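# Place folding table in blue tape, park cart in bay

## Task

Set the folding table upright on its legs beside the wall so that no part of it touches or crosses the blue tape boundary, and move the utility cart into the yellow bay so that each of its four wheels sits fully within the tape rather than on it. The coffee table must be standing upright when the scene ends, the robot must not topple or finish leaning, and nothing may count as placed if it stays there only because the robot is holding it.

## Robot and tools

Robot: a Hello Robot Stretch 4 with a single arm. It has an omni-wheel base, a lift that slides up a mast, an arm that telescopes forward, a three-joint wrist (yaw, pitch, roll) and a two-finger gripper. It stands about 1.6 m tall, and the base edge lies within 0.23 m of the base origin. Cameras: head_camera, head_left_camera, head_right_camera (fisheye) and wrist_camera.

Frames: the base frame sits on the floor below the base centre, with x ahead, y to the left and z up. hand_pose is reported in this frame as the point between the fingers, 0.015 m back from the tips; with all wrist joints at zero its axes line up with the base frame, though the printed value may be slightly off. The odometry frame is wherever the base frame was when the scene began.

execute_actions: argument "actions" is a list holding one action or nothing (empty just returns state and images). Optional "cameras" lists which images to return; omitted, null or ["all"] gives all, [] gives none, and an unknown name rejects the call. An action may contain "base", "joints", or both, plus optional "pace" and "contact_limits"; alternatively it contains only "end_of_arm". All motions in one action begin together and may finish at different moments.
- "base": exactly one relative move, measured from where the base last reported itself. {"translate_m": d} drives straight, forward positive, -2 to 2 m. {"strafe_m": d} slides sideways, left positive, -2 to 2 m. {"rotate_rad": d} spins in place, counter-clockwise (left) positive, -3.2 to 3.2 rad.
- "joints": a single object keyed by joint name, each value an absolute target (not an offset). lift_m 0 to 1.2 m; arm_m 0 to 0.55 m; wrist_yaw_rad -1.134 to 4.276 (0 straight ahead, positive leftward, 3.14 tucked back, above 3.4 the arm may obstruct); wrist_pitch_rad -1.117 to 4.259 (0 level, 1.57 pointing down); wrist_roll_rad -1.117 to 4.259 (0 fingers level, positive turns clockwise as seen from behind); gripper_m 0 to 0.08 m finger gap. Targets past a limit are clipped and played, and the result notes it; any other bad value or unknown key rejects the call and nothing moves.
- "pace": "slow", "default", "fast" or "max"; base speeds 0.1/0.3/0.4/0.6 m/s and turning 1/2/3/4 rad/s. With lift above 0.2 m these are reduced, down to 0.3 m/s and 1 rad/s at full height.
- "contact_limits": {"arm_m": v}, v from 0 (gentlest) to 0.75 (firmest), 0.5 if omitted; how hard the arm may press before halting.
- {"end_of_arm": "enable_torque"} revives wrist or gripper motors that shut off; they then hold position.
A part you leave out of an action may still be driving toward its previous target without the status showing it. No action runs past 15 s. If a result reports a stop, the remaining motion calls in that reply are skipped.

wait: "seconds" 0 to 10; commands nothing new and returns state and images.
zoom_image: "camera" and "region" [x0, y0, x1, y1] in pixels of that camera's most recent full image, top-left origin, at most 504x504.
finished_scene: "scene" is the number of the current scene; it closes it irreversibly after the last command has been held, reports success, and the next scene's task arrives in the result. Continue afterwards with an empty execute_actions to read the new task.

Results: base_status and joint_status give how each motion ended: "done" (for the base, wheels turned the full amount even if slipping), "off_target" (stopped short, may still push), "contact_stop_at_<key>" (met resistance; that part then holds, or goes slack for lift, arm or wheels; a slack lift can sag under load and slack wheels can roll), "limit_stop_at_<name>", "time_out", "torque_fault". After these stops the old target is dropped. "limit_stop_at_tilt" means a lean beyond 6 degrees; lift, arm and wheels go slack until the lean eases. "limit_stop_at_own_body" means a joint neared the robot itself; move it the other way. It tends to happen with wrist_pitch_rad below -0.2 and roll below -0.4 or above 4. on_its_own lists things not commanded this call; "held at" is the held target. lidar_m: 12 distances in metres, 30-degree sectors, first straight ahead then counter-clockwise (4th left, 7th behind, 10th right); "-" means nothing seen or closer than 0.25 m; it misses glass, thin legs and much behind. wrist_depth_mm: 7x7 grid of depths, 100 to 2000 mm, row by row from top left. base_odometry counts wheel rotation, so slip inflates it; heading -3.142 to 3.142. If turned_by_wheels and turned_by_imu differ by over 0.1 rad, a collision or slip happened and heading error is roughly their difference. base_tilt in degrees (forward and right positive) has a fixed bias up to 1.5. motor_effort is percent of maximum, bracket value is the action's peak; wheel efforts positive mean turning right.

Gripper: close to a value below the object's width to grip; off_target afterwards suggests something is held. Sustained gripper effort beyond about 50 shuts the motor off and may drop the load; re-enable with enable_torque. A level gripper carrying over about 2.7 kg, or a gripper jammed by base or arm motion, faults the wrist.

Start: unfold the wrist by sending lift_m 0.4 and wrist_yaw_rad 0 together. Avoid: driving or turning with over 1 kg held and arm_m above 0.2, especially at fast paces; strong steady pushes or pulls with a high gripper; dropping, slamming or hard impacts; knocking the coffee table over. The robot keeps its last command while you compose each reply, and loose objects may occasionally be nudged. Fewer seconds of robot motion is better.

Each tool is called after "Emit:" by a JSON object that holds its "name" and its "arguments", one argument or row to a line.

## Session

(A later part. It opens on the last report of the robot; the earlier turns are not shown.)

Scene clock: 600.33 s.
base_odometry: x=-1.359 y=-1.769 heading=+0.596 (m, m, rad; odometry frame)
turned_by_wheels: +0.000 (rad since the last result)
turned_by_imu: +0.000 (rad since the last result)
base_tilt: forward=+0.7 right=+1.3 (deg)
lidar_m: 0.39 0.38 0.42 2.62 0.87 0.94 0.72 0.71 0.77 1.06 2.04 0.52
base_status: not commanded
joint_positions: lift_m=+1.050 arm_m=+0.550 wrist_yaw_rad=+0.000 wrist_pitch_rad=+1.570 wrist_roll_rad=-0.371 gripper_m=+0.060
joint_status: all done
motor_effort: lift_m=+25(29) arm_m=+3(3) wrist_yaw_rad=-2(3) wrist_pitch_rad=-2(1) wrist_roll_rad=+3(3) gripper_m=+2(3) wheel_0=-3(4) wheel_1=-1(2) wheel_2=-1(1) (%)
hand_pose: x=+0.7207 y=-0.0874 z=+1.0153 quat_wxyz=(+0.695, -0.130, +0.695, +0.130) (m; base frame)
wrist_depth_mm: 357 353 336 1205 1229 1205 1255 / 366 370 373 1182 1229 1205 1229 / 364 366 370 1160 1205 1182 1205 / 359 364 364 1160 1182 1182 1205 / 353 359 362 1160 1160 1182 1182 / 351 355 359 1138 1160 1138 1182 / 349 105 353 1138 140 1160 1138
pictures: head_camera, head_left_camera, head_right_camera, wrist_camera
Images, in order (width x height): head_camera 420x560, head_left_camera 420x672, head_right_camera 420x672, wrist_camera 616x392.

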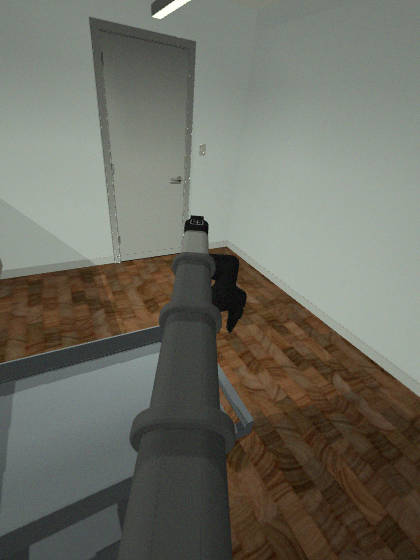

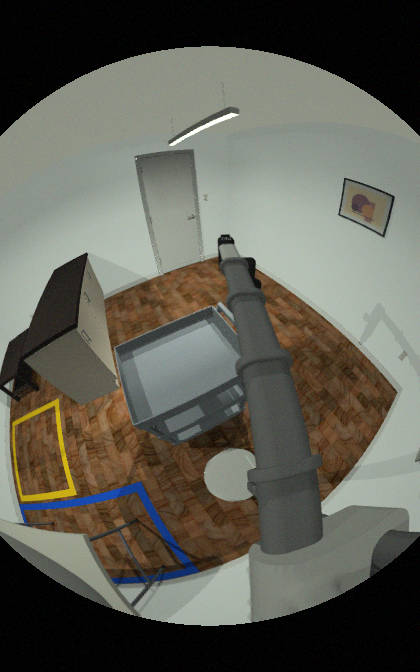

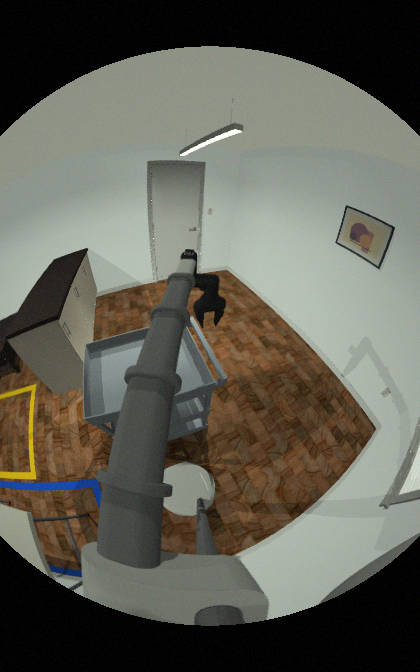

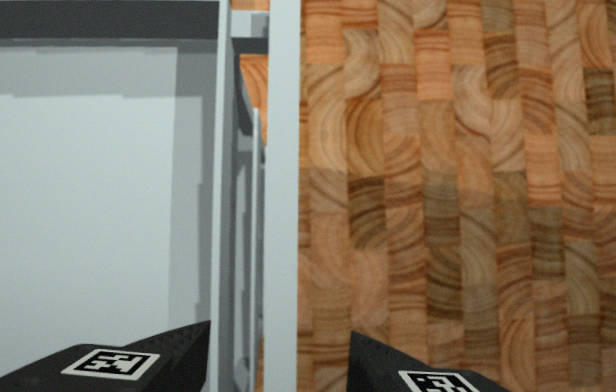

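Emit:
{"name": "execute_actions", "arguments": {
  "actions": [
    {"base":{"strafe_m":-0.6},"joints":{"arm_m":0.0,"wrist_roll_rad":1.5}}
  ],
  "cameras": []
}}

Emit:
{"name": "execute_actions", "arguments": {
  "actions": [
    {"base":{"translate_m":0.62}}
  ],
  "cameras": []
}}

Emit:
{"name": "execute_actions", "arguments": {
  "actions": [
    {"base":{"rotate_rad":1.92}}
  ]
}}

Scene clock: 612.43 s.
base_odometry: x=-1.022 y=-2.266 heading=+0.596 (m, m, rad; odometry frame)
turned_by_wheels: +0.000 (rad since the last result)
turned_by_imu: +0.001 (rad since the last result)
base_tilt: forward=+0.7 right=+1.3 (deg)
lidar_m: 2.25 0.67 0.70 1.02 1.41 0.63 0.47 0.44 0.47 0.62 1.49 1.57
base_status: done
joint_positions: lift_m=+1.050 arm_m=+0.001 wrist_yaw_rad=+0.000 wrist_pitch_rad=+1.570 wrist_roll_rad=+1.500 gripper_m=+0.060
joint_status: all done
motor_effort: lift_m=+24(25) arm_m=-4(6) wrist_yaw_rad=-1(2) wrist_pitch_rad=-1(1) wrist_roll_rad=+2(6) gripper_m=+2(2) wheel_0=+0(10) wheel_1=+2(7) wheel_2=-1(2) (%)
hand_pose: x=+0.1721 y=-0.0874 z=+1.0154 quat_wxyz=(+0.518, +0.482, +0.517, -0.482) (m; base frame)
wrist_depth_mm: 1138 1182 1182 1205 1182 831 634 / 1138 1160 1205 1160 1205 878 668 / 1098 1118 1160 1160 1182 960 707 / 1098 1138 1138 1160 1160 1025 759 / 1098 1138 1138 931 960 1042 820 / 1078 1098 1098 946 917 517 319 / 1060 105 1078 1118 139 1160 931
pictures: none
No camera images: the call's "cameras" was empty. Leave "cameras" out to get every camera's image.

Scene clock: 615.97 s.
base_odometry: x=-0.509 y=-1.918 heading=+0.596 (m, m, rad; odometry frame)
turned_by_wheels: +0.000 (rad since the last result)
turned_by_imu: -0.002 (rad since the last result)
base_tilt: forward=+0.6 right=+1.3 (deg)
lidar_m: 1.83 2.71 0.57 0.42 0.54 1.38 1.05 0.97 1.03 1.24 1.20 1.24
base_status: done
joint_positions: lift_m=+1.050 arm_m=+0.001 wrist_yaw_rad=+0.000 wrist_pitch_rad=+1.570 wrist_roll_rad=+1.500 gripper_m=+0.060
joint_status: not commanded
motor_effort: lift_m=+24(24) arm_m=-4(4) wrist_yaw_rad=+0(1) wrist_pitch_rad=-2(3) wrist_roll_rad=+2(2) gripper_m=+1(2) wheel_0=+3(6) wheel_1=+0(6) wheel_2=+2(10) (%)
hand_pose: x=+0.1721 y=-0.0874 z=+1.0154 quat_wxyz=(+0.518, +0.482, +0.517, -0.482) (m; base frame)
wrist_depth_mm: 1182 1182 1182 1229 1229 1229 1205 / 1182 1160 1160 1182 1205 1229 1255 / 1160 1138 1160 1182 1182 1229 1229 / 1098 1118 1160 1182 1182 1229 1205 / 1118 1118 1138 946 960 1182 1182 / 1060 1118 1118 917 946 517 317 / 1078 105 1118 1118 140 1160 1182
pictures: none
No camera images: the call's "cameras" was empty. Leave "cameras" out to get every camera's image.

Scene clock: 618.57 s.
base_odometry: x=-0.509 y=-1.918 heading=+2.516 (m, m, rad; odometry frame)
turned_by_wheels: +1.920 (rad since the last result)
turned_by_imu: +1.944 (rad since the last result)
base_tilt: forward=+0.7 right=+1.3 (deg)
lidar_m: 0.42 1.64 1.09 0.96 0.99 1.28 1.21 1.24 1.57 2.69 0.64 0.43
base_status: done
joint_positions: lift_m=+1.050 arm_m=+0.001 wrist_yaw_rad=+0.000 wrist_pitch_rad=+1.570 wrist_roll_rad=+1.500 gripper_m=+0.060
joint_status: not commanded
motor_effort: lift_m=+24(24) arm_m=-4(4) wrist_yaw_rad=+0(1) wrist_pitch_rad=-1(3) wrist_roll_rad=+2(2) gripper_m=+2(1) wheel_0=-2(6) wheel_1=+0(2) wheel_2=+0(8) (%)
hand_pose: x=+0.1721 y=-0.0874 z=+1.0154 quat_wxyz=(+0.518, +0.482, +0.517, -0.482) (m; base frame)
wrist_depth_mm: 683 707 1182 1205 1229 1255 1255 / 683 960 1160 1160 1205 1229 1229 / 668 991 1160 1182 1182 1182 1229 / 661 976 1138 1160 1229 1205 1205 / 1078 1098 1118 946 946 1182 1182 / 1098 1118 1118 917 946 517 319 / 1078 105 1138 1118 139 1160 1182
pictures: head_camera, head_left_camera, head_right_camera, wrist_camera
Images, in order (width x height): head_camera 420x560, head_left_camera 420x672, head_right_camera 420x672, wrist_camera 616x392.

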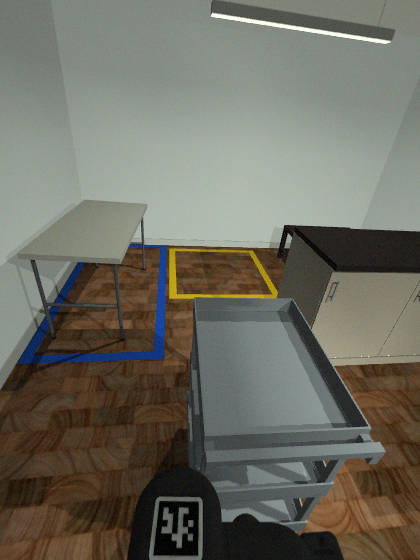

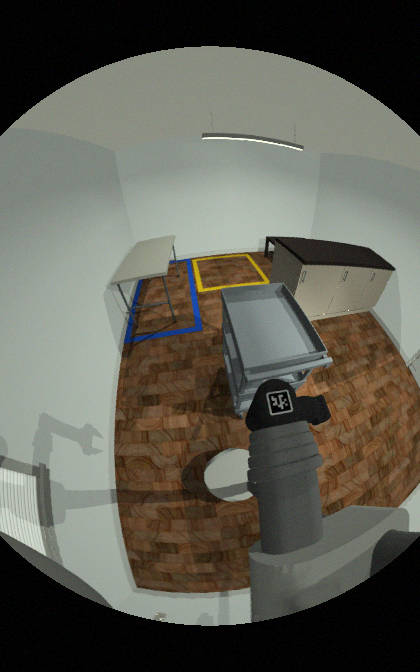

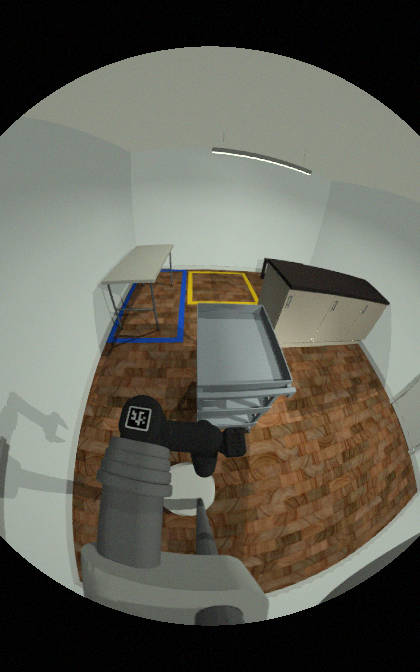

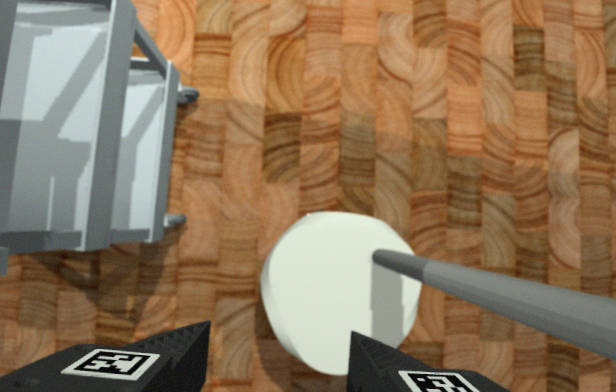

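Emit:
{"name": "execute_actions", "arguments": {
  "actions": [
    {"base":{"strafe_m":-0.14},"joints":{"arm_m":0.2,"lift_m":1.0}}
  ],
  "cameras": ["wrist_camera","head_camera"]
}}

Scene clock: 633.60 s.
base_odometry: x=-0.427 y=-1.804 heading=+2.516 (m, m, rad; odometry frame)
turned_by_wheels: +0.000 (rad since the last result)
turned_by_imu: -0.001 (rad since the last result)
base_tilt: forward=+0.7 right=+1.3 (deg)
lidar_m: 0.41 1.75 1.25 1.10 1.13 1.30 1.19 1.19 1.56 2.57 2.14 0.45
base_status: done
joint_positions: lift_m=+1.000 arm_m=+0.199 wrist_yaw_rad=+0.000 wrist_pitch_rad=+1.570 wrist_roll_rad=+1.500 gripper_m=+0.060
joint_status: all done
motor_effort: lift_m=+18(19) arm_m=+5(8) wrist_yaw_rad=-2(1) wrist_pitch_rad=+1(3) wrist_roll_rad=+2(1) gripper_m=+1(1) wheel_0=-1(10) wheel_1=+0(8) wheel_2=+2(3) (%)
hand_pose: x=+0.3703 y=-0.0874 z=+0.9658 quat_wxyz=(+0.518, +0.482, +0.517, -0.482) (m; base frame)
wrist_depth_mm: 319 282 1138 1138 1160 1182 1205 / 314 273 1138 1160 1160 1229 1205 / 312 258 878 1118 1160 1182 1160 / 307 263 917 1118 1138 1182 1138 / 307 253 931 1098 917 931 1138 / 300 256 931 1060 904 904 1138 / 298 105 1060 1060 140 1008 1138
pictures: head_camera, wrist_camera
Images, in order (width x height): head_camera 420x560, wrist_camera 616x392.

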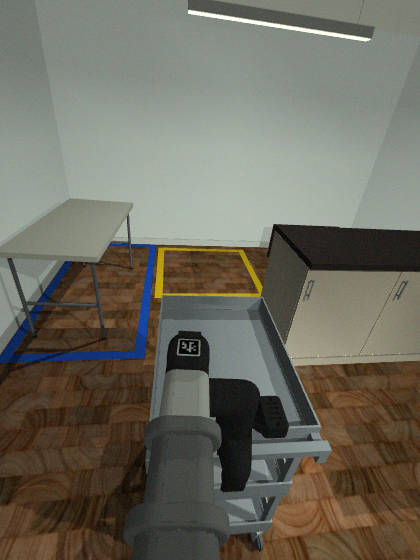

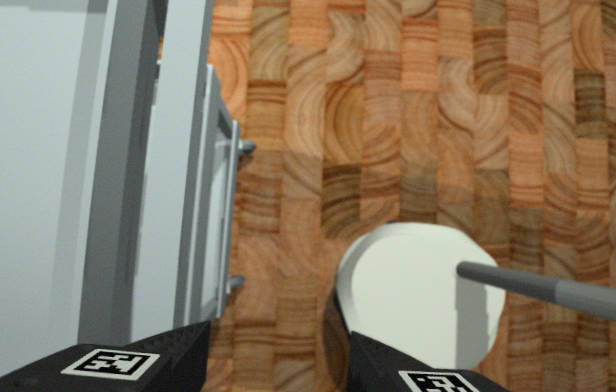

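Emit:
{"name": "execute_actions", "arguments": {
  "actions": [
    {"joints":{"arm_m":0.27}}
  ],
  "cameras": ["wrist_camera"]
}}

Scene clock: 638.63 s.
base_odometry: x=-0.427 y=-1.804 heading=+2.516 (m, m, rad; odometry frame)
turned_by_wheels: +0.000 (rad since the last result)
turned_by_imu: -0.001 (rad since the last result)
base_tilt: forward=+0.7 right=+1.3 (deg)
lidar_m: 0.41 1.74 1.24 1.12 1.14 1.31 1.19 1.23 1.55 2.57 2.12 0.46
base_status: not commanded
joint_positions: lift_m=+1.000 arm_m=+0.269 wrist_yaw_rad=+0.000 wrist_pitch_rad=+1.570 wrist_roll_rad=+1.500 gripper_m=+0.060
joint_status: all done
motor_effort: lift_m=+18(18) arm_m=+5(8) wrist_yaw_rad=-2(0) wrist_pitch_rad=-1(0) wrist_roll_rad=+1(1) gripper_m=+1(1) wheel_0=-1(1) wheel_1=+0(0) wheel_2=+2(2) (%)
hand_pose: x=+0.4403 y=-0.0874 z=+0.9658 quat_wxyz=(+0.518, +0.482, +0.517, -0.482) (m; base frame)
wrist_depth_mm: 317 324 327 1138 1160 1205 1182 / 315 320 322 1138 1138 1182 1205 / 310 315 317 1118 1118 1160 1205 / 307 312 317 1078 1138 1160 1160 / 306 309 312 1118 931 917 1182 / 301 307 257 1078 904 917 1118 / 300 105 243 1060 140 904 1138
pictures: wrist_camera
Images, in order (width x height): wrist_camera 616x392.

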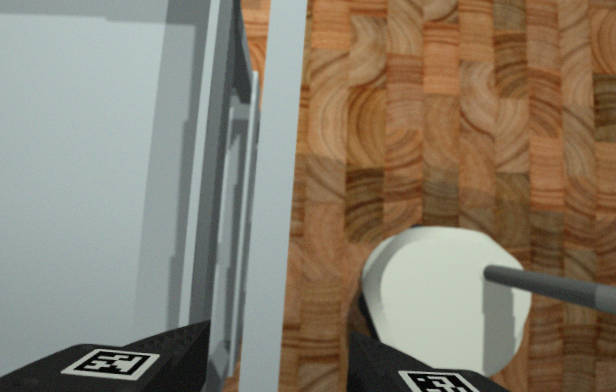

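Emit:
{"name": "execute_actions", "arguments": {
  "actions": [
    {"joints":{"lift_m":0.875,"arm_m":0.28},"pace":"slow"}
  ],
  "cameras": []
}}

Emit:
{"name": "execute_actions", "arguments": {
  "actions": [
    {"joints":{"gripper_m":0.021}}
  ],
  "cameras": []
}}

Emit:
{"name": "execute_actions", "arguments": {
  "actions": [
    {"base":{"translate_m":0.3},"pace":"slow"}
  ],
  "cameras": ["wrist_camera","head_camera"]
}}

Scene clock: 648.67 s.
base_odometry: x=-0.427 y=-1.804 heading=+2.516 (m, m, rad; odometry frame)
turned_by_wheels: +0.000 (rad since the last result)
turned_by_imu: -0.001 (rad since the last result)
base_tilt: forward=+0.7 right=+1.4 (deg)
lidar_m: 0.41 1.76 1.25 1.10 1.14 1.32 1.21 1.22 1.53 2.57 2.15 0.47
base_status: not commanded
joint_positions: lift_m=+0.875 arm_m=+0.279 wrist_yaw_rad=-0.001 wrist_pitch_rad=+1.572 wrist_roll_rad=+1.500 gripper_m=+0.060
joint_status: all done
motor_effort: lift_m=+17(13) arm_m=+5(6) wrist_yaw_rad=+3(5) wrist_pitch_rad=-8(9) wrist_roll_rad=+2(2) gripper_m=+2(2) wheel_0=-1(1) wheel_1=+0(0) wheel_2=+0(2) (%)
hand_pose: x=+0.4497 y=-0.0874 z=+0.8409 quat_wxyz=(+0.517, +0.482, +0.517, -0.483) (m; base frame)
wrist_depth_mm: 195 195 370 132 1042 1078 1042 / 193 193 215 131 1025 1060 1060 / 190 152 445 129 1042 1042 1060 / 189 156 466 128 1008 1025 1025 / 187 147 439 126 960 788 1042 / 184 152 436 125 778 788 788 / 183 105 132 124 140 768 904
pictures: none
No camera images: the call's "cameras" was empty. Leave "cameras" out to get every camera's image.

Scene clock: 649.77 s.
base_odometry: x=-0.427 y=-1.804 heading=+2.516 (m, m, rad; odometry frame)
turned_by_wheels: +0.000 (rad since the last result)
turned_by_imu: +0.000 (rad since the last result)
base_tilt: forward=+0.7 right=+1.3 (deg)
lidar_m: 0.40 1.75 1.24 1.10 1.13 1.31 1.17 1.21 1.55 2.58 2.13 0.48
base_status: not commanded
joint_positions: lift_m=+0.875 arm_m=+0.279 wrist_yaw_rad=+0.001 wrist_pitch_rad=+1.566 wrist_roll_rad=+1.500 gripper_m=+0.024
joint_status: gripper_m off_target (ended at +0.024, target +0.021)
motor_effort: lift_m=+19(19) arm_m=+3(5) wrist_yaw_rad=-5(6) wrist_pitch_rad=+9(11) wrist_roll_rad=+1(2) gripper_m=-24(24) wheel_0=-1(1) wheel_1=+0(0) wheel_2=+2(2) (%)
hand_pose: x=+0.4514 y=-0.0874 z=+0.8408 quat_wxyz=(+0.519, +0.483, +0.517, -0.481) (m; base frame)
wrist_depth_mm: 195 197 217 131 1025 1042 1098 / 193 195 466 130 1042 1042 1078 / 191 192 508 129 1025 1008 1042 / 189 150 445 127 1008 991 1008 / 187 155 484 126 976 788 1042 / 185 144 436 124 788 778 788 / 184 146 122 123 750 778 788
pictures: none
No camera images: the call's "cameras" was empty. Leave "cameras" out to get every camera's image.

Scene clock: 654.07 s.
base_odometry: x=-0.671 y=-1.629 heading=+2.517 (m, m, rad; odometry frame)
turned_by_wheels: +0.001 (rad since the last result)
turned_by_imu: +0.000 (rad since the last result)
base_tilt: forward=+0.7 right=+1.3 (deg)
lidar_m: 0.40 1.48 1.29 1.17 1.18 1.52 1.49 1.54 1.97 2.56 1.66 0.47
base_status: done
joint_positions: lift_m=+0.875 arm_m=+0.279 wrist_yaw_rad=+0.005 wrist_pitch_rad=+1.573 wrist_roll_rad=+1.494 gripper_m=+0.025
joint_status: not commanded
on_its_own: wrist_yaw_rad is at rest, and its effort (-14) is outside its rest range (-13 to +13); wrist_roll_rad is at rest, and its effort (+18) is outside its rest range (-13 to +13)
motor_effort: lift_m=+19(19) arm_m=+3(3) wrist_yaw_rad=-14(14) wrist_pitch_rad=-9(16) wrist_roll_rad=+18(17) gripper_m=-30(31) wheel_0=+7(8) wheel_1=+3(4) wheel_2=+1(6) (%)
hand_pose: x=+0.4503 y=-0.0874 z=+0.8408 quat_wxyz=(+0.519, +0.479, +0.520, -0.480) (m; base frame)
wrist_depth_mm: 193 149 214 131 1042 1060 1098 / 192 150 216 130 1025 1025 1060 / 190 150 512 129 1025 1042 1042 / 187 150 508 128 1008 1025 1042 / 186 150 500 126 946 788 1042 / 183 149 496 125 788 788 788 / 182 141 122 122 768 778 991
pictures: head_camera, wrist_camera
Images, in order (width x height): head_camera 420x560, wrist_camera 616x392.

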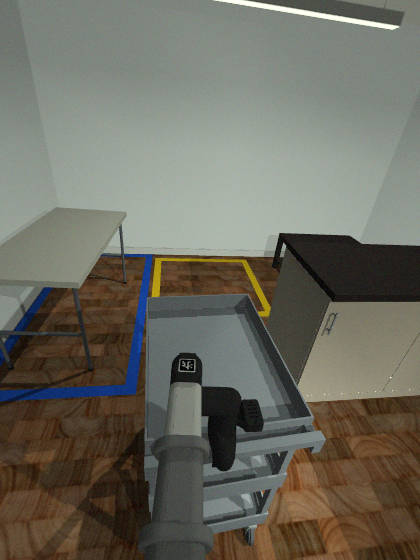

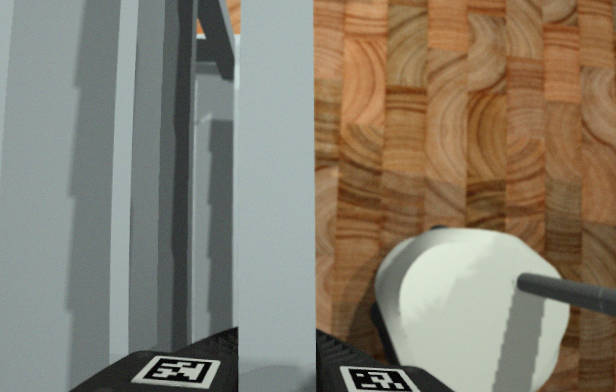

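Emit:
{"name": "execute_actions", "arguments": {
  "actions": [
    {"base":{"strafe_m":0.08},"pace":"slow"}
  ],
  "cameras": []
}}

Emit:
{"name": "execute_actions", "arguments": {
  "actions": [
    {"base":{"translate_m":0.15},"pace":"slow"}
  ],
  "cameras": ["wrist_camera","head_camera"]
}}

Scene clock: 667.73 s.
base_odometry: x=-0.718 y=-1.694 heading=+2.517 (m, m, rad; odometry frame)
turned_by_wheels: -0.001 (rad since the last result)
turned_by_imu: -0.002 (rad since the last result)
base_tilt: forward=+0.7 right=+1.3 (deg)
lidar_m: 0.42 1.44 1.18 1.08 1.12 1.39 1.49 1.54 1.96 2.62 1.65 0.46
base_status: done
joint_positions: lift_m=+0.875 arm_m=+0.279 wrist_yaw_rad=-0.002 wrist_pitch_rad=+1.566 wrist_roll_rad=+1.503 gripper_m=+0.024
joint_status: not commanded
motor_effort: lift_m=+19(19) arm_m=+3(3) wrist_yaw_rad=+4(17) wrist_pitch_rad=+10(12) wrist_roll_rad=-7(17) gripper_m=-24(30) wheel_0=-7(8) wheel_1=-2(1) wheel_2=+0(1) (%)
hand_pose: x=+0.4511 y=-0.0874 z=+0.8408 quat_wxyz=(+0.518, +0.484, +0.515, -0.482) (m; base frame)
wrist_depth_mm: 196 197 206 132 1042 1078 1060 / 193 195 452 131 1042 1060 1078 / 190 193 504 129 1042 1042 1060 / 189 148 452 128 1008 1008 1025 / 187 153 480 126 991 788 1025 / 185 144 430 124 798 778 809 / 183 146 122 123 768 778 778
pictures: none
No camera images: the call's "cameras" was empty. Leave "cameras" out to get every camera's image.

Scene clock: 670.53 s.
base_odometry: x=-0.839 y=-1.606 heading=+2.517 (m, m, rad; odometry frame)
turned_by_wheels: +0.000 (rad since the last result)
turned_by_imu: +0.000 (rad since the last result)
base_tilt: forward=+0.7 right=+1.3 (deg)
lidar_m: 0.40 1.30 1.22 1.11 1.13 1.39 1.66 1.68 2.14 2.62 1.42 0.47
base_status: done
joint_positions: lift_m=+0.875 arm_m=+0.279 wrist_yaw_rad=+0.002 wrist_pitch_rad=+1.572 wrist_roll_rad=+1.496 gripper_m=+0.024
joint_status: not commanded
motor_effort: lift_m=+19(19) arm_m=+3(3) wrist_yaw_rad=-8(13) wrist_pitch_rad=-6(13) wrist_roll_rad=+12(11) gripper_m=-24(24) wheel_0=+5(6) wheel_1=+3(7) wheel_2=-2(9) (%)
hand_pose: x=+0.4502 y=-0.0874 z=+0.8408 quat_wxyz=(+0.518, +0.480, +0.519, -0.481) (m; base frame)
wrist_depth_mm: 194 195 366 131 1042 1060 1078 / 191 193 452 130 1008 1060 1060 / 190 149 452 128 1025 1025 1042 / 188 153 466 127 1025 1025 1060 / 186 143 500 126 960 788 1042 / 184 144 433 125 778 788 798 / 183 147 122 123 778 768 1008
pictures: head_camera, wrist_camera
Images, in order (width x height): head_camera 420x560, wrist_camera 616x392.

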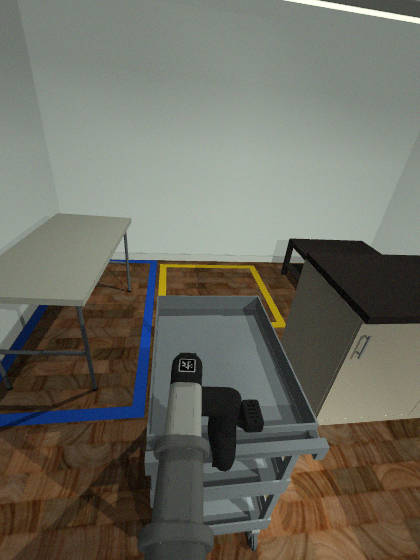

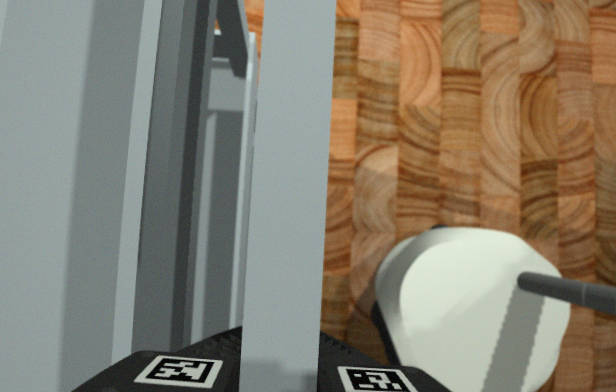

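Emit:
{"name": "execute_actions", "arguments": {
  "actions": [
    {"base":{"strafe_m":0.07},"joints":{"wrist_roll_rad":1.62},"pace":"slow"}
  ],
  "cameras": []
}}

Emit:
{"name": "execute_actions", "arguments": {
  "actions": [
    {"base":{"translate_m":0.15},"pace":"slow"}
  ],
  "cameras": []
}}

Emit:
{"name": "execute_actions", "arguments": {
  "actions": [
    {"base":{"strafe_m":-0.03},"pace":"slow"}
  ],
  "cameras": []
}}

Emit:
{"name": "execute_actions", "arguments": {
  "actions": [
    {"base":{"translate_m":0.15},"pace":"slow"}
  ],
  "cameras": ["wrist_camera","head_camera"]
}}

Scene clock: 684.20 s.
base_odometry: x=-0.880 y=-1.663 heading=+2.517 (m, m, rad; odometry frame)
turned_by_wheels: +0.000 (rad since the last result)
turned_by_imu: -0.002 (rad since the last result)
base_tilt: forward=+0.7 right=+1.3 (deg)
lidar_m: 0.43 1.29 1.13 1.03 1.05 1.35 1.67 1.68 2.15 2.68 1.38 0.45
base_status: done
joint_positions: lift_m=+0.875 arm_m=+0.279 wrist_yaw_rad=+0.001 wrist_pitch_rad=+1.567 wrist_roll_rad=+1.620 gripper_m=+0.025
joint_status: all done
motor_effort: lift_m=+19(19) arm_m=+3(3) wrist_yaw_rad=-4(24) wrist_pitch_rad=+5(7) wrist_roll_rad=+2(31) gripper_m=-28(35) wheel_0=-5(7) wheel_1=+0(9) wheel_2=-1(1) (%)
hand_pose: x=+0.4511 y=-0.0874 z=+0.8408 quat_wxyz=(+0.489, +0.513, +0.487, -0.511) (m; base frame)
wrist_depth_mm: 195 197 214 132 1025 1060 1078 / 193 151 455 130 1042 1060 1042 / 191 154 449 129 1025 1025 1025 / 189 157 473 128 1008 991 1042 / 186 144 207 126 931 798 809 / 185 146 496 125 798 778 788 / 183 140 122 123 798 778 976
pictures: none
No camera images: the call's "cameras" was empty. Leave "cameras" out to get every camera's image.

Scene clock: 687.00 s.
base_odometry: x=-1.002 y=-1.575 heading=+2.518 (m, m, rad; odometry frame)
turned_by_wheels: +0.001 (rad since the last result)
turned_by_imu: +0.000 (rad since the last result)
base_tilt: forward=+0.7 right=+1.3 (deg)
lidar_m: 0.42 1.14 1.13 1.04 1.06 1.35 1.82 1.84 2.36 2.68 1.13 0.47
base_status: done
joint_positions: lift_m=+0.875 arm_m=+0.279 wrist_yaw_rad=+0.003 wrist_pitch_rad=+1.571 wrist_roll_rad=+1.615 gripper_m=+0.025
joint_status: not commanded
on_its_own: wrist_roll_rad is at rest, and its effort (+14) is outside its rest range (-13 to +13)
motor_effort: lift_m=+19(19) arm_m=+3(3) wrist_yaw_rad=-11(11) wrist_pitch_rad=-5(14) wrist_roll_rad=+14(14) gripper_m=-29(29) wheel_0=+7(7) wheel_1=+3(2) wheel_2=+1(10) (%)
hand_pose: x=+0.4505 y=-0.0874 z=+0.8408 quat_wxyz=(+0.489, +0.510, +0.490, -0.510) (m; base frame)
wrist_depth_mm: 195 158 340 132 1025 1078 1078 / 192 161 208 131 1042 1042 1078 / 190 146 211 129 1025 1042 1060 / 188 147 213 128 991 991 1042 / 186 148 496 126 891 788 798 / 184 148 430 125 798 798 820 / 182 141 122 123 778 778 1008
pictures: none
No camera images: the call's "cameras" was empty. Leave "cameras" out to get every camera's image.

Scene clock: 688.30 s.
base_odometry: x=-0.984 y=-1.551 heading=+2.518 (m, m, rad; odometry frame)
turned_by_wheels: +0.001 (rad since the last result)
turned_by_imu: +0.001 (rad since the last result)
base_tilt: forward=+0.7 right=+1.3 (deg)
lidar_m: 0.41 1.14 1.17 1.08 1.11 1.39 1.80 1.83 2.36 2.65 1.16 0.47
base_status: done
joint_positions: lift_m=+0.875 arm_m=+0.279 wrist_yaw_rad=+0.007 wrist_pitch_rad=+1.570 wrist_roll_rad=+1.613 gripper_m=+0.025
joint_status: not commanded
on_its_own: wrist_yaw_rad is at rest, and its effort (-21) is outside its rest range (-13 to +13); wrist_roll_rad is at rest, and its effort (+20) is outside its rest range (-13 to +13)
motor_effort: lift_m=+19(19) arm_m=+3(3) wrist_yaw_rad=-21(22) wrist_pitch_rad=+0(3) wrist_roll_rad=+20(21) gripper_m=-33(33) wheel_0=+7(10) wheel_1=+0(8) wheel_2=+4(5) (%)
hand_pose: x=+0.4512 y=-0.0874 z=+0.8408 quat_wxyz=(+0.491, +0.509, +0.491, -0.508) (m; base frame)
wrist_depth_mm: 195 158 200 1025 1025 1060 1060 / 192 157 200 1008 1025 1060 1078 / 190 156 445 129 1008 1042 1060 / 188 154 449 127 1025 1025 1042 / 186 153 508 126 891 778 809 / 185 151 500 125 809 778 788 / 182 142 122 123 778 778 991
pictures: none
No camera images: the call's "cameras" was empty. Leave "cameras" out to get every camera's image.

Scene clock: 691.10 s.
base_odometry: x=-1.106 y=-1.463 heading=+2.519 (m, m, rad; odometry frame)
turned_by_wheels: +0.001 (rad since the last result)
turned_by_imu: +0.000 (rad since the last result)
base_tilt: forward=+0.7 right=+1.3 (deg)
lidar_m: 0.40 1.02 1.18 1.10 1.12 1.41 1.96 1.99 2.54 2.64 1.01 0.47
base_status: done
joint_positions: lift_m=+0.875 arm_m=+0.279 wrist_yaw_rad=+0.007 wrist_pitch_rad=+1.572 wrist_roll_rad=+1.612 gripper_m=+0.026
joint_status: not commanded
on_its_own: wrist_yaw_rad is at rest, and its effort (-21) is outside its rest range (-13 to +13); wrist_roll_rad is at rest, and its effort (+25) is outside its rest range (-13 to +13)
motor_effort: lift_m=+19(19) arm_m=+3(3) wrist_yaw_rad=-21(22) wrist_pitch_rad=-7(14) wrist_roll_rad=+25(24) gripper_m=-37(37) wheel_0=+5(7) wheel_1=+3(4) wheel_2=-1(5) (%)
hand_pose: x=+0.4507 y=-0.0874 z=+0.8408 quat_wxyz=(+0.491, +0.508, +0.492, -0.509) (m; base frame)
wrist_depth_mm: 194 155 330 1042 1042 1060 1078 / 193 153 449 1008 1042 1042 1078 / 190 150 213 991 1008 1060 1060 / 188 146 205 991 1042 1025 1025 / 186 143 198 960 866 788 798 / 184 139 195 125 820 778 798 / 182 122 122 123 778 768 1008
pictures: head_camera, wrist_camera
Images, in order (width x height): head_camera 420x560, wrist_camera 616x392.

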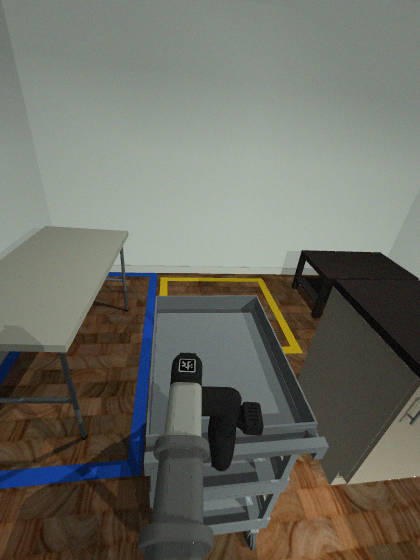

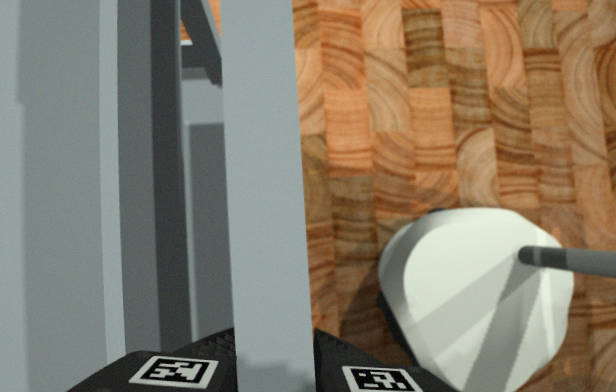

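Emit:
{"name": "execute_actions", "arguments": {
  "actions": [
    {"base":{"strafe_m":0.13},"pace":"slow"}
  ],
  "cameras": []
}}

Emit:
{"name": "execute_actions", "arguments": {
  "actions": [
    {"base":{"strafe_m":0.06},"joints":{"wrist_roll_rad":1.74},"pace":"slow"}
  ],
  "cameras": []
}}

Emit:
{"name": "execute_actions", "arguments": {
  "actions": [
    {"base":{"translate_m":0.1},"pace":"slow"}
  ],
  "cameras": ["wrist_camera","head_camera"]
}}

Scene clock: 699.73 s.
base_odometry: x=-1.182 y=-1.569 heading=+2.518 (m, m, rad; odometry frame)
turned_by_wheels: -0.001 (rad since the last result)
turned_by_imu: -0.002 (rad since the last result)
base_tilt: forward=+0.7 right=+1.4 (deg)
lidar_m: 0.43 0.96 1.05 0.97 0.99 1.23 1.97 2.02 2.56 2.77 1.10 0.46
base_status: done
joint_positions: lift_m=+0.875 arm_m=+0.279 wrist_yaw_rad=-0.003 wrist_pitch_rad=+1.566 wrist_roll_rad=+1.624 gripper_m=+0.024
joint_status: not commanded
motor_effort: lift_m=+19(19) arm_m=+3(3) wrist_yaw_rad=+6(23) wrist_pitch_rad=+12(10) wrist_roll_rad=-12(25) gripper_m=-25(37) wheel_0=-7(9) wheel_1=+1(9) wheel_2=-1(1) (%)
hand_pose: x=+0.4511 y=-0.0874 z=+0.8408 quat_wxyz=(+0.487, +0.515, +0.485, -0.513) (m; base frame)
wrist_depth_mm: 196 198 194 132 1025 1042 1042 / 193 195 211 131 1025 1042 1078 / 191 193 484 129 1025 1025 1060 / 190 191 449 127 991 1025 1042 / 187 150 473 126 946 788 798 / 185 144 496 125 798 788 788 / 183 145 122 123 809 778 1008
pictures: none
No camera images: the call's "cameras" was empty. Leave "cameras" out to get every camera's image.

Scene clock: 701.47 s.
base_odometry: x=-1.217 y=-1.617 heading=+2.518 (m, m, rad; odometry frame)
turned_by_wheels: +0.000 (rad since the last result)
turned_by_imu: -0.001 (rad since the last result)
base_tilt: forward=+0.7 right=+1.3 (deg)
lidar_m: 0.43 0.94 0.98 0.91 0.95 1.18 1.96 2.01 2.56 2.84 1.16 0.46
base_status: done
joint_positions: lift_m=+0.875 arm_m=+0.279 wrist_yaw_rad=-0.001 wrist_pitch_rad=+1.566 wrist_roll_rad=+1.742 gripper_m=+0.024
joint_status: all done
motor_effort: lift_m=+19(19) arm_m=+3(3) wrist_yaw_rad=+0(17) wrist_pitch_rad=+12(11) wrist_roll_rad=-6(19) gripper_m=-24(27) wheel_0=-5(9) wheel_1=+1(4) wheel_2=-1(1) (%)
hand_pose: x=+0.4514 y=-0.0874 z=+0.8408 quat_wxyz=(+0.456, +0.542, +0.454, -0.540) (m; base frame)
wrist_depth_mm: 196 198 208 132 1042 1042 1078 / 193 195 455 131 1042 1042 1060 / 191 192 508 129 1025 1025 1042 / 189 148 445 127 991 809 1025 / 187 154 484 126 854 788 798 / 185 144 439 125 991 778 788 / 182 146 122 123 946 778 991
pictures: none
No camera images: the call's "cameras" was empty. Leave "cameras" out to get every camera's image.

Scene clock: 703.77 s.
base_odometry: x=-1.298 y=-1.559 heading=+2.519 (m, m, rad; odometry frame)
turned_by_wheels: +0.000 (rad since the last result)
turned_by_imu: +0.000 (rad since the last result)
base_tilt: forward=+0.7 right=+1.3 (deg)
lidar_m: 0.43 0.83 1.00 0.92 0.94 1.20 2.07 2.11 2.70 2.82 1.11 0.43
base_status: done
joint_positions: lift_m=+0.875 arm_m=+0.279 wrist_yaw_rad=-0.001 wrist_pitch_rad=+1.571 wrist_roll_rad=+1.739 gripper_m=+0.024
joint_status: not commanded
motor_effort: lift_m=+19(19) arm_m=+3(3) wrist_yaw_rad=+0(13) wrist_pitch_rad=-8(14) wrist_roll_rad=+4(6) gripper_m=-23(24) wheel_0=+5(8) wheel_1=+3(5) wheel_2=-1(9) (%)
hand_pose: x=+0.4502 y=-0.0874 z=+0.8408 quat_wxyz=(+0.456, +0.540, +0.456, -0.541) (m; base frame)
wrist_depth_mm: 194 196 216 132 1042 1060 1078 / 193 195 469 130 1025 1042 1042 / 190 191 512 129 1008 1008 1042 / 189 148 449 127 1008 798 1042 / 186 154 500 126 831 798 809 / 185 143 436 124 976 778 820 / 183 146 122 123 976 778 991
pictures: head_camera, wrist_camera
Images, in order (width x height): head_camera 420x560, wrist_camera 616x392.

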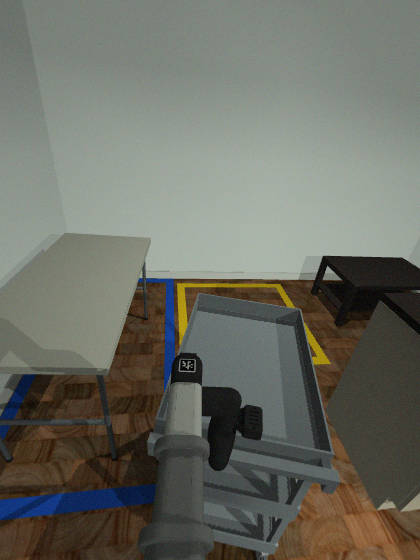

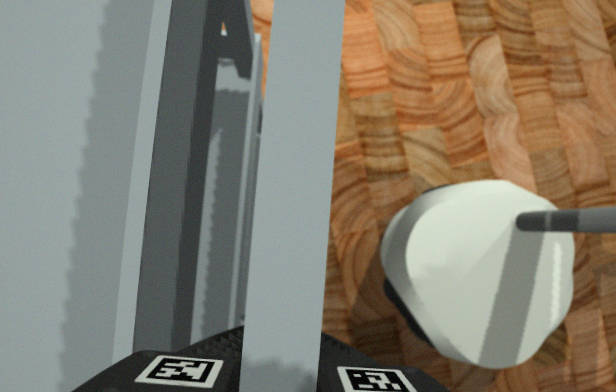

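Emit:
{"name": "execute_actions", "arguments": {
  "actions": [
    {"base":{"strafe_m":-0.03},"pace":"slow"}
  ],
  "cameras": []
}}

Emit:
{"name": "execute_actions", "arguments": {
  "actions": [
    {"base":{"translate_m":0.12},"pace":"slow"}
  ],
  "cameras": []
}}

Emit:
{"name": "execute_actions", "arguments": {
  "actions": [
    {"base":{"strafe_m":-0.03},"pace":"slow"}
  ],
  "cameras": []
}}

Emit:
{"name": "execute_actions", "arguments": {
  "actions": [
    {"base":{"translate_m":0.12},"pace":"slow"}
  ],
  "cameras": ["wrist_camera","head_camera"]
}}

Scene clock: 711.47 s.
base_odometry: x=-1.281 y=-1.535 heading=+2.519 (m, m, rad; odometry frame)
turned_by_wheels: +0.001 (rad since the last result)
turned_by_imu: +0.000 (rad since the last result)
base_tilt: forward=+0.7 right=+1.3 (deg)
lidar_m: 0.44 0.85 1.02 0.94 0.97 1.24 2.08 2.11 2.68 2.80 1.08 0.44
base_status: done
joint_positions: lift_m=+0.875 arm_m=+0.279 wrist_yaw_rad=+0.003 wrist_pitch_rad=+1.570 wrist_roll_rad=+1.736 gripper_m=+0.024
joint_status: not commanded
motor_effort: lift_m=+19(19) arm_m=+3(3) wrist_yaw_rad=-11(11) wrist_pitch_rad=-2(4) wrist_roll_rad=+11(12) gripper_m=-25(25) wheel_0=+6(13) wheel_1=+1(3) wheel_2=+2(4) (%)
hand_pose: x=+0.4508 y=-0.0874 z=+0.8408 quat_wxyz=(+0.458, +0.539, +0.458, -0.539) (m; base frame)
wrist_depth_mm: 195 195 347 131 1060 1060 1060 / 192 150 217 130 1025 1025 1078 / 190 152 452 129 1008 1025 1078 / 189 156 473 127 1008 809 1008 / 186 143 492 125 831 788 809 / 184 145 433 125 976 778 798 / 182 146 122 123 976 778 991
pictures: none
No camera images: the call's "cameras" was empty. Leave "cameras" out to get every camera's image.

Scene clock: 713.93 s.
base_odometry: x=-1.378 y=-1.465 heading=+2.520 (m, m, rad; odometry frame)
turned_by_wheels: +0.000 (rad since the last result)
turned_by_imu: +0.000 (rad since the last result)
base_tilt: forward=+0.7 right=+1.3 (deg)
lidar_m: 0.44 0.75 0.93 0.96 1.00 1.28 2.19 2.22 2.82 2.21 1.00 0.46
base_status: done
joint_positions: lift_m=+0.875 arm_m=+0.279 wrist_yaw_rad=+0.004 wrist_pitch_rad=+1.572 wrist_roll_rad=+1.735 gripper_m=+0.024
joint_status: not commanded
on_its_own: wrist_roll_rad is at rest, and its effort (+15) is outside its rest range (-13 to +13)
motor_effort: lift_m=+19(19) arm_m=+3(3) wrist_yaw_rad=-11(12) wrist_pitch_rad=-7(15) wrist_roll_rad=+15(14) gripper_m=-27(27) wheel_0=+5(9) wheel_1=+1(7) wheel_2=-2(7) (%)
hand_pose: x=+0.4504 y=-0.0874 z=+0.8408 quat_wxyz=(+0.458, +0.538, +0.459, -0.539) (m; base frame)
wrist_depth_mm: 195 151 357 132 1042 1060 1060 / 193 156 459 131 1025 1042 1060 / 190 158 477 129 1025 1025 1042 / 188 145 208 128 991 798 1042 / 186 145 500 126 831 788 798 / 185 147 436 125 904 778 809 / 182 147 122 123 976 778 1025
pictures: none
No camera images: the call's "cameras" was empty. Leave "cameras" out to get every camera's image.

Scene clock: 715.23 s.
base_odometry: x=-1.361 y=-1.441 heading=+2.520 (m, m, rad; odometry frame)
turned_by_wheels: +0.001 (rad since the last result)
turned_by_imu: +0.001 (rad since the last result)
base_tilt: forward=+0.7 right=+1.3 (deg)
lidar_m: 0.43 0.78 0.96 0.99 1.01 1.33 2.18 2.21 2.86 2.19 1.00 0.45
base_status: done
joint_positions: lift_m=+0.875 arm_m=+0.279 wrist_yaw_rad=+0.006 wrist_pitch_rad=+1.570 wrist_roll_rad=+1.734 gripper_m=+0.025
joint_status: not commanded
on_its_own: wrist_yaw_rad is at rest, and its effort (-19) is outside its rest range (-13 to +13); wrist_roll_rad is at rest, and its effort (+19) is outside its rest range (-13 to +13)
motor_effort: lift_m=+19(19) arm_m=+3(3) wrist_yaw_rad=-19(20) wrist_pitch_rad=+0(8) wrist_roll_rad=+19(19) gripper_m=-31(31) wheel_0=+8(13) wheel_1=+0(4) wheel_2=+2(3) (%)
hand_pose: x=+0.4511 y=-0.0874 z=+0.8408 quat_wxyz=(+0.460, +0.538, +0.459, -0.537) (m; base frame)
wrist_depth_mm: 195 151 218 132 1008 1025 1078 / 192 151 492 130 1042 1025 1078 / 189 152 512 129 1008 1025 1025 / 188 152 508 128 991 809 1008 / 186 151 500 126 842 798 798 / 185 149 496 125 960 778 809 / 182 141 122 123 976 778 1008
pictures: none
No camera images: the call's "cameras" was empty. Leave "cameras" out to get every camera's image.

Scene clock: 717.70 s.
base_odometry: x=-1.458 y=-1.371 heading=+2.521 (m, m, rad; odometry frame)
turned_by_wheels: +0.001 (rad since the last result)
turned_by_imu: +0.000 (rad since the last result)
base_tilt: forward=+0.7 right=+1.3 (deg)
lidar_m: 0.42 0.63 0.79 0.99 1.04 1.33 2.31 2.35 2.92 1.43 0.94 0.47
base_status: done
joint_positions: lift_m=+0.875 arm_m=+0.279 wrist_yaw_rad=+0.006 wrist_pitch_rad=+1.572 wrist_roll_rad=+1.733 gripper_m=+0.025
joint_status: not commanded
on_its_own: wrist_yaw_rad is at rest, and its effort (-17) is outside its rest range (-13 to +13); wrist_roll_rad is at rest, and its effort (+19) is outside its rest range (-13 to +13)
motor_effort: lift_m=+19(19) arm_m=+3(3) wrist_yaw_rad=-17(19) wrist_pitch_rad=-6(17) wrist_roll_rad=+19(20) gripper_m=-32(32) wheel_0=+4(9) wheel_1=+4(4) wheel_2=-1(4) (%)
hand_pose: x=+0.4506 y=-0.0874 z=+0.8408 quat_wxyz=(+0.459, +0.537, +0.460, -0.538) (m; base frame)
wrist_depth_mm: 195 155 353 1008 1042 1060 1060 / 192 154 449 131 1025 1060 1078 / 190 155 449 129 1025 1042 1060 / 189 154 442 128 1008 809 1025 / 186 152 445 126 820 788 798 / 184 150 492 125 991 778 798 / 182 141 122 123 946 788 1008
pictures: head_camera, wrist_camera
Images, in order (width x height): head_camera 420x560, wrist_camera 616x392.

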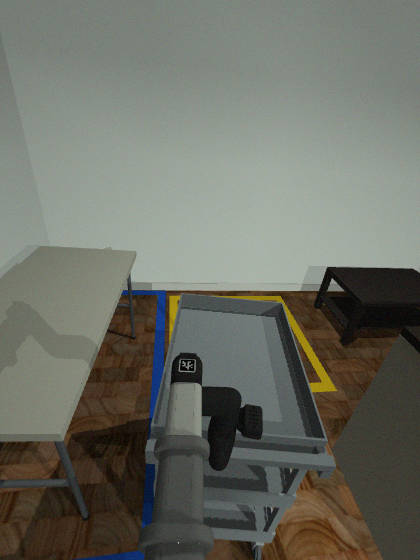

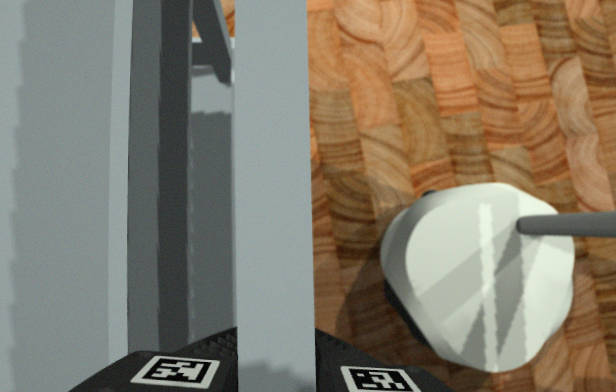

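Emit:
{"name": "execute_actions", "arguments": {
  "actions": [
    {"base":{"strafe_m":0.04},"pace":"slow"}
  ],
  "cameras": []
}}

Emit:
{"name": "execute_actions", "arguments": {
  "actions": [
    {"base":{"translate_m":0.15},"pace":"slow"}
  ],
  "cameras": ["wrist_camera","head_camera","head_left_camera","head_right_camera"]
}}

Scene clock: 728.23 s.
base_odometry: x=-1.481 y=-1.404 heading=+2.521 (m, m, rad; odometry frame)
turned_by_wheels: +0.000 (rad since the last result)
turned_by_imu: -0.001 (rad since the last result)
base_tilt: forward=+0.7 right=+1.4 (deg)
lidar_m: 0.42 0.63 0.78 0.96 0.99 1.26 2.29 2.36 2.98 1.41 0.97 0.46
base_status: done
joint_positions: lift_m=+0.875 arm_m=+0.279 wrist_yaw_rad=+0.001 wrist_pitch_rad=+1.569 wrist_roll_rad=+1.739 gripper_m=+0.025
joint_status: not commanded
motor_effort: lift_m=+19(19) arm_m=+3(3) wrist_yaw_rad=-4(19) wrist_pitch_rad=+2(7) wrist_roll_rad=+3(19) gripper_m=-31(32) wheel_0=-4(8) wheel_1=+1(6) wheel_2=-1(2) (%)
hand_pose: x=+0.4507 y=-0.0874 z=+0.8408 quat_wxyz=(+0.457, +0.541, +0.456, -0.540) (m; base frame)
wrist_depth_mm: 195 152 359 132 1042 1042 1098 / 193 155 459 131 1042 1060 1060 / 190 159 466 129 1008 1042 1060 / 189 145 207 128 1025 820 1025 / 186 146 211 126 842 788 809 / 185 147 436 125 960 778 798 / 183 140 122 123 960 778 1008
pictures: none
No camera images: the call's "cameras" was empty. Leave "cameras" out to get every camera's image.

Scene clock: 731.03 s.
base_odometry: x=-1.603 y=-1.317 heading=+2.521 (m, m, rad; odometry frame)
turned_by_wheels: +0.001 (rad since the last result)
turned_by_imu: +0.000 (rad since the last result)
base_tilt: forward=+0.7 right=+1.3 (deg)
lidar_m: 0.44 0.48 0.56 0.98 1.01 1.29 2.46 2.52 2.95 0.94 0.94 0.46
base_status: done
joint_positions: lift_m=+0.875 arm_m=+0.279 wrist_yaw_rad=+0.000 wrist_pitch_rad=+1.572 wrist_roll_rad=+1.739 gripper_m=+0.025
joint_status: not commanded
motor_effort: lift_m=+19(19) arm_m=+3(3) wrist_yaw_rad=-2(6) wrist_pitch_rad=-5(17) wrist_roll_rad=+4(5) gripper_m=-30(30) wheel_0=+5(5) wheel_1=+2(0) wheel_2=-1(4) (%)
hand_pose: x=+0.4500 y=-0.0874 z=+0.8408 quat_wxyz=(+0.456, +0.540, +0.457, -0.540) (m; base frame)
wrist_depth_mm: 195 155 357 132 1042 1042 1078 / 192 158 462 131 1025 1025 1078 / 191 159 208 129 1042 1025 1060 / 189 146 211 128 1008 809 1008 / 186 147 504 126 831 778 798 / 183 147 436 125 960 788 798 / 182 141 122 123 960 778 1025
pictures: head_camera, head_left_camera, head_right_camera, wrist_camera
Images, in order (width x height): head_camera 420x560, head_left_camera 420x672, head_right_camera 420x672, wrist_camera 616x392.

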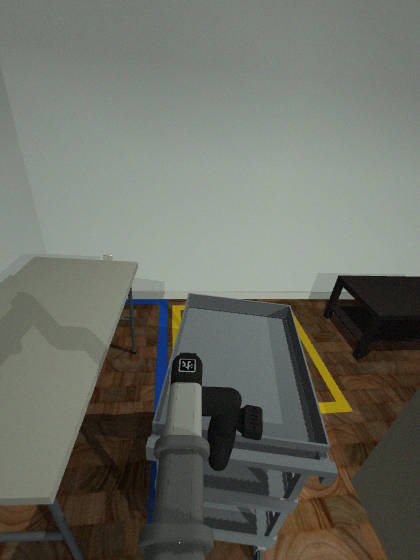

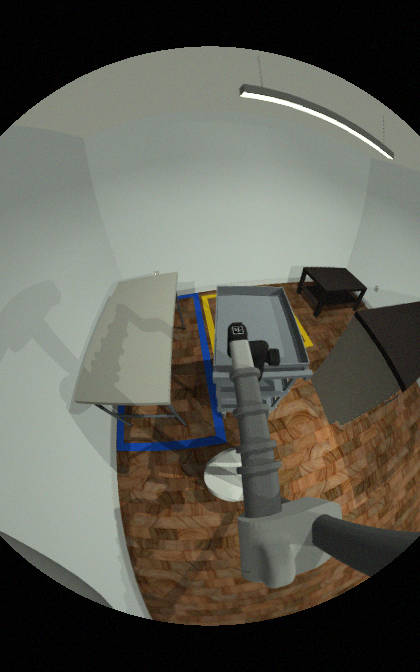

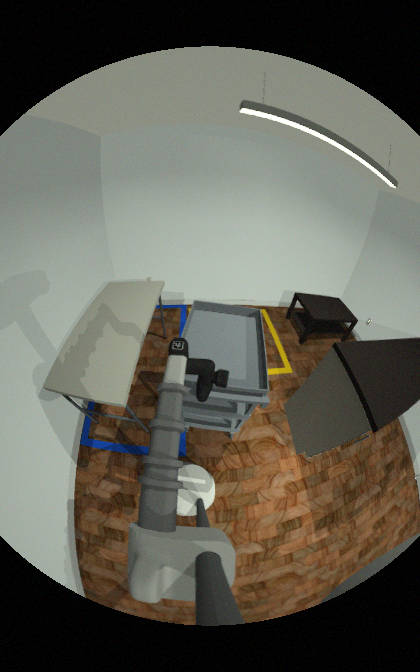

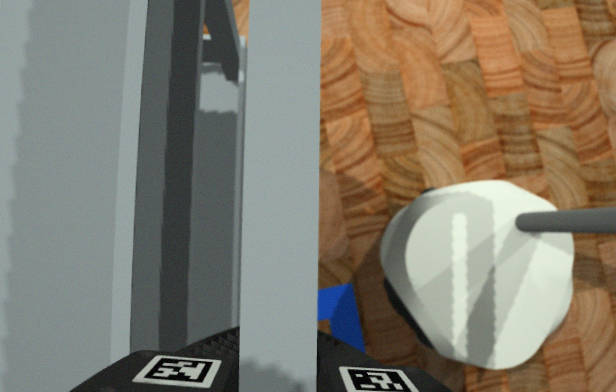

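Emit:
{"name": "execute_actions", "arguments": {
  "actions": [
    {"base":{"translate_m":0.15},"pace":"slow"}
  ],
  "cameras": []
}}

Emit:
{"name": "execute_actions", "arguments": {
  "actions": [
    {"base":{"translate_m":0.12},"pace":"slow"}
  ],
  "cameras": ["wrist_camera","head_camera","head_right_camera"]
}}

Scene clock: 740.33 s.
base_odometry: x=-1.725 y=-1.230 heading=+2.522 (m, m, rad; odometry frame)
turned_by_wheels: +0.000 (rad since the last result)
turned_by_imu: +0.000 (rad since the last result)
base_tilt: forward=+0.6 right=+1.3 (deg)
lidar_m: 0.42 0.46 0.39 0.88 1.01 1.32 2.59 2.66 2.95 0.92 0.95 0.45
base_status: done
joint_positions: lift_m=+0.875 arm_m=+0.279 wrist_yaw_rad=+0.001 wrist_pitch_rad=+1.572 wrist_roll_rad=+1.738 gripper_m=+0.025
joint_status: not commanded
motor_effort: lift_m=+19(19) arm_m=+3(3) wrist_yaw_rad=-5(6) wrist_pitch_rad=-7(14) wrist_roll_rad=+9(8) gripper_m=-30(30) wheel_0=+5(7) wheel_1=+3(4) wheel_2=-1(7) (%)
hand_pose: x=+0.4502 y=-0.0874 z=+0.8408 quat_wxyz=(+0.457, +0.539, +0.457, -0.540) (m; base frame)
wrist_depth_mm: 195 157 357 132 1025 1060 1060 / 193 160 208 131 1042 1060 1060 / 190 146 211 129 1008 1042 1025 / 189 147 213 128 991 820 1042 / 187 147 504 126 831 788 798 / 183 148 433 125 976 778 788 / 183 140 122 123 991 778 991
pictures: none
No camera images: the call's "cameras" was empty. Leave "cameras" out to get every camera's image.

Scene clock: 742.80 s.
base_odometry: x=-1.823 y=-1.160 heading=+2.523 (m, m, rad; odometry frame)
turned_by_wheels: +0.001 (rad since the last result)
turned_by_imu: +0.001 (rad since the last result)
base_tilt: forward=+0.7 right=+1.3 (deg)
lidar_m: 0.43 0.47 0.34 0.50 1.03 1.31 2.74 2.77 2.94 0.89 0.92 0.46
base_status: done
joint_positions: lift_m=+0.875 arm_m=+0.279 wrist_yaw_rad=+0.002 wrist_pitch_rad=+1.572 wrist_roll_rad=+1.737 gripper_m=+0.025
joint_status: not commanded
motor_effort: lift_m=+19(19) arm_m=+3(3) wrist_yaw_rad=-7(8) wrist_pitch_rad=-10(13) wrist_roll_rad=+11(10) gripper_m=-30(30) wheel_0=+7(10) wheel_1=+3(4) wheel_2=+0(4) (%)
hand_pose: x=+0.4503 y=-0.0874 z=+0.8408 quat_wxyz=(+0.457, +0.539, +0.458, -0.539) (m; base frame)
wrist_depth_mm: 195 160 206 132 1042 1078 1060 / 192 162 210 130 1042 1042 1078 / 190 147 212 129 1042 1042 1042 / 188 148 508 128 1008 809 1042 / 187 148 504 126 831 798 798 / 184 148 430 124 976 788 798 / 182 141 122 122 976 778 991
pictures: head_camera, head_right_camera, wrist_camera
Images, in order (width x height): head_camera 420x560, head_right_camera 420x672, wrist_camera 616x392.

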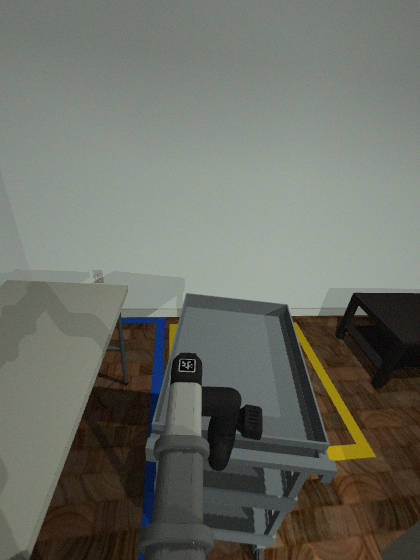

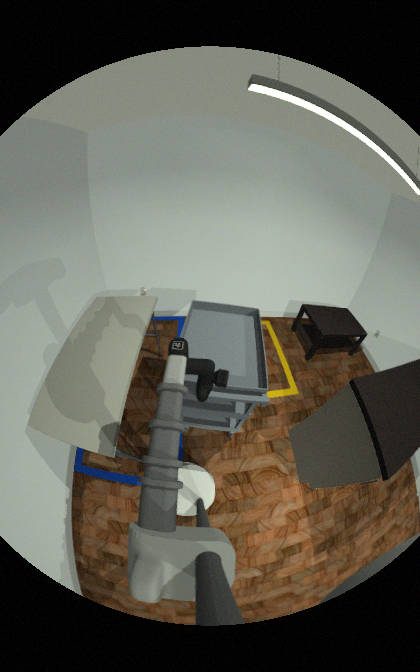

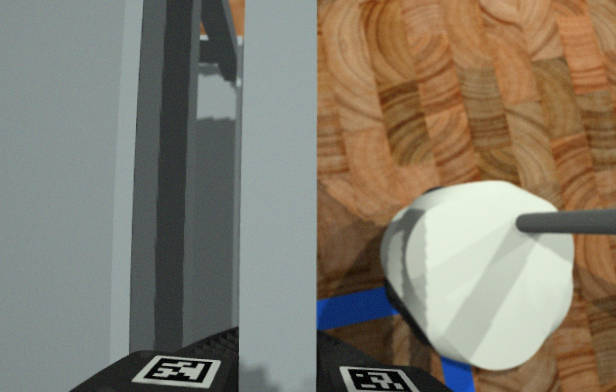

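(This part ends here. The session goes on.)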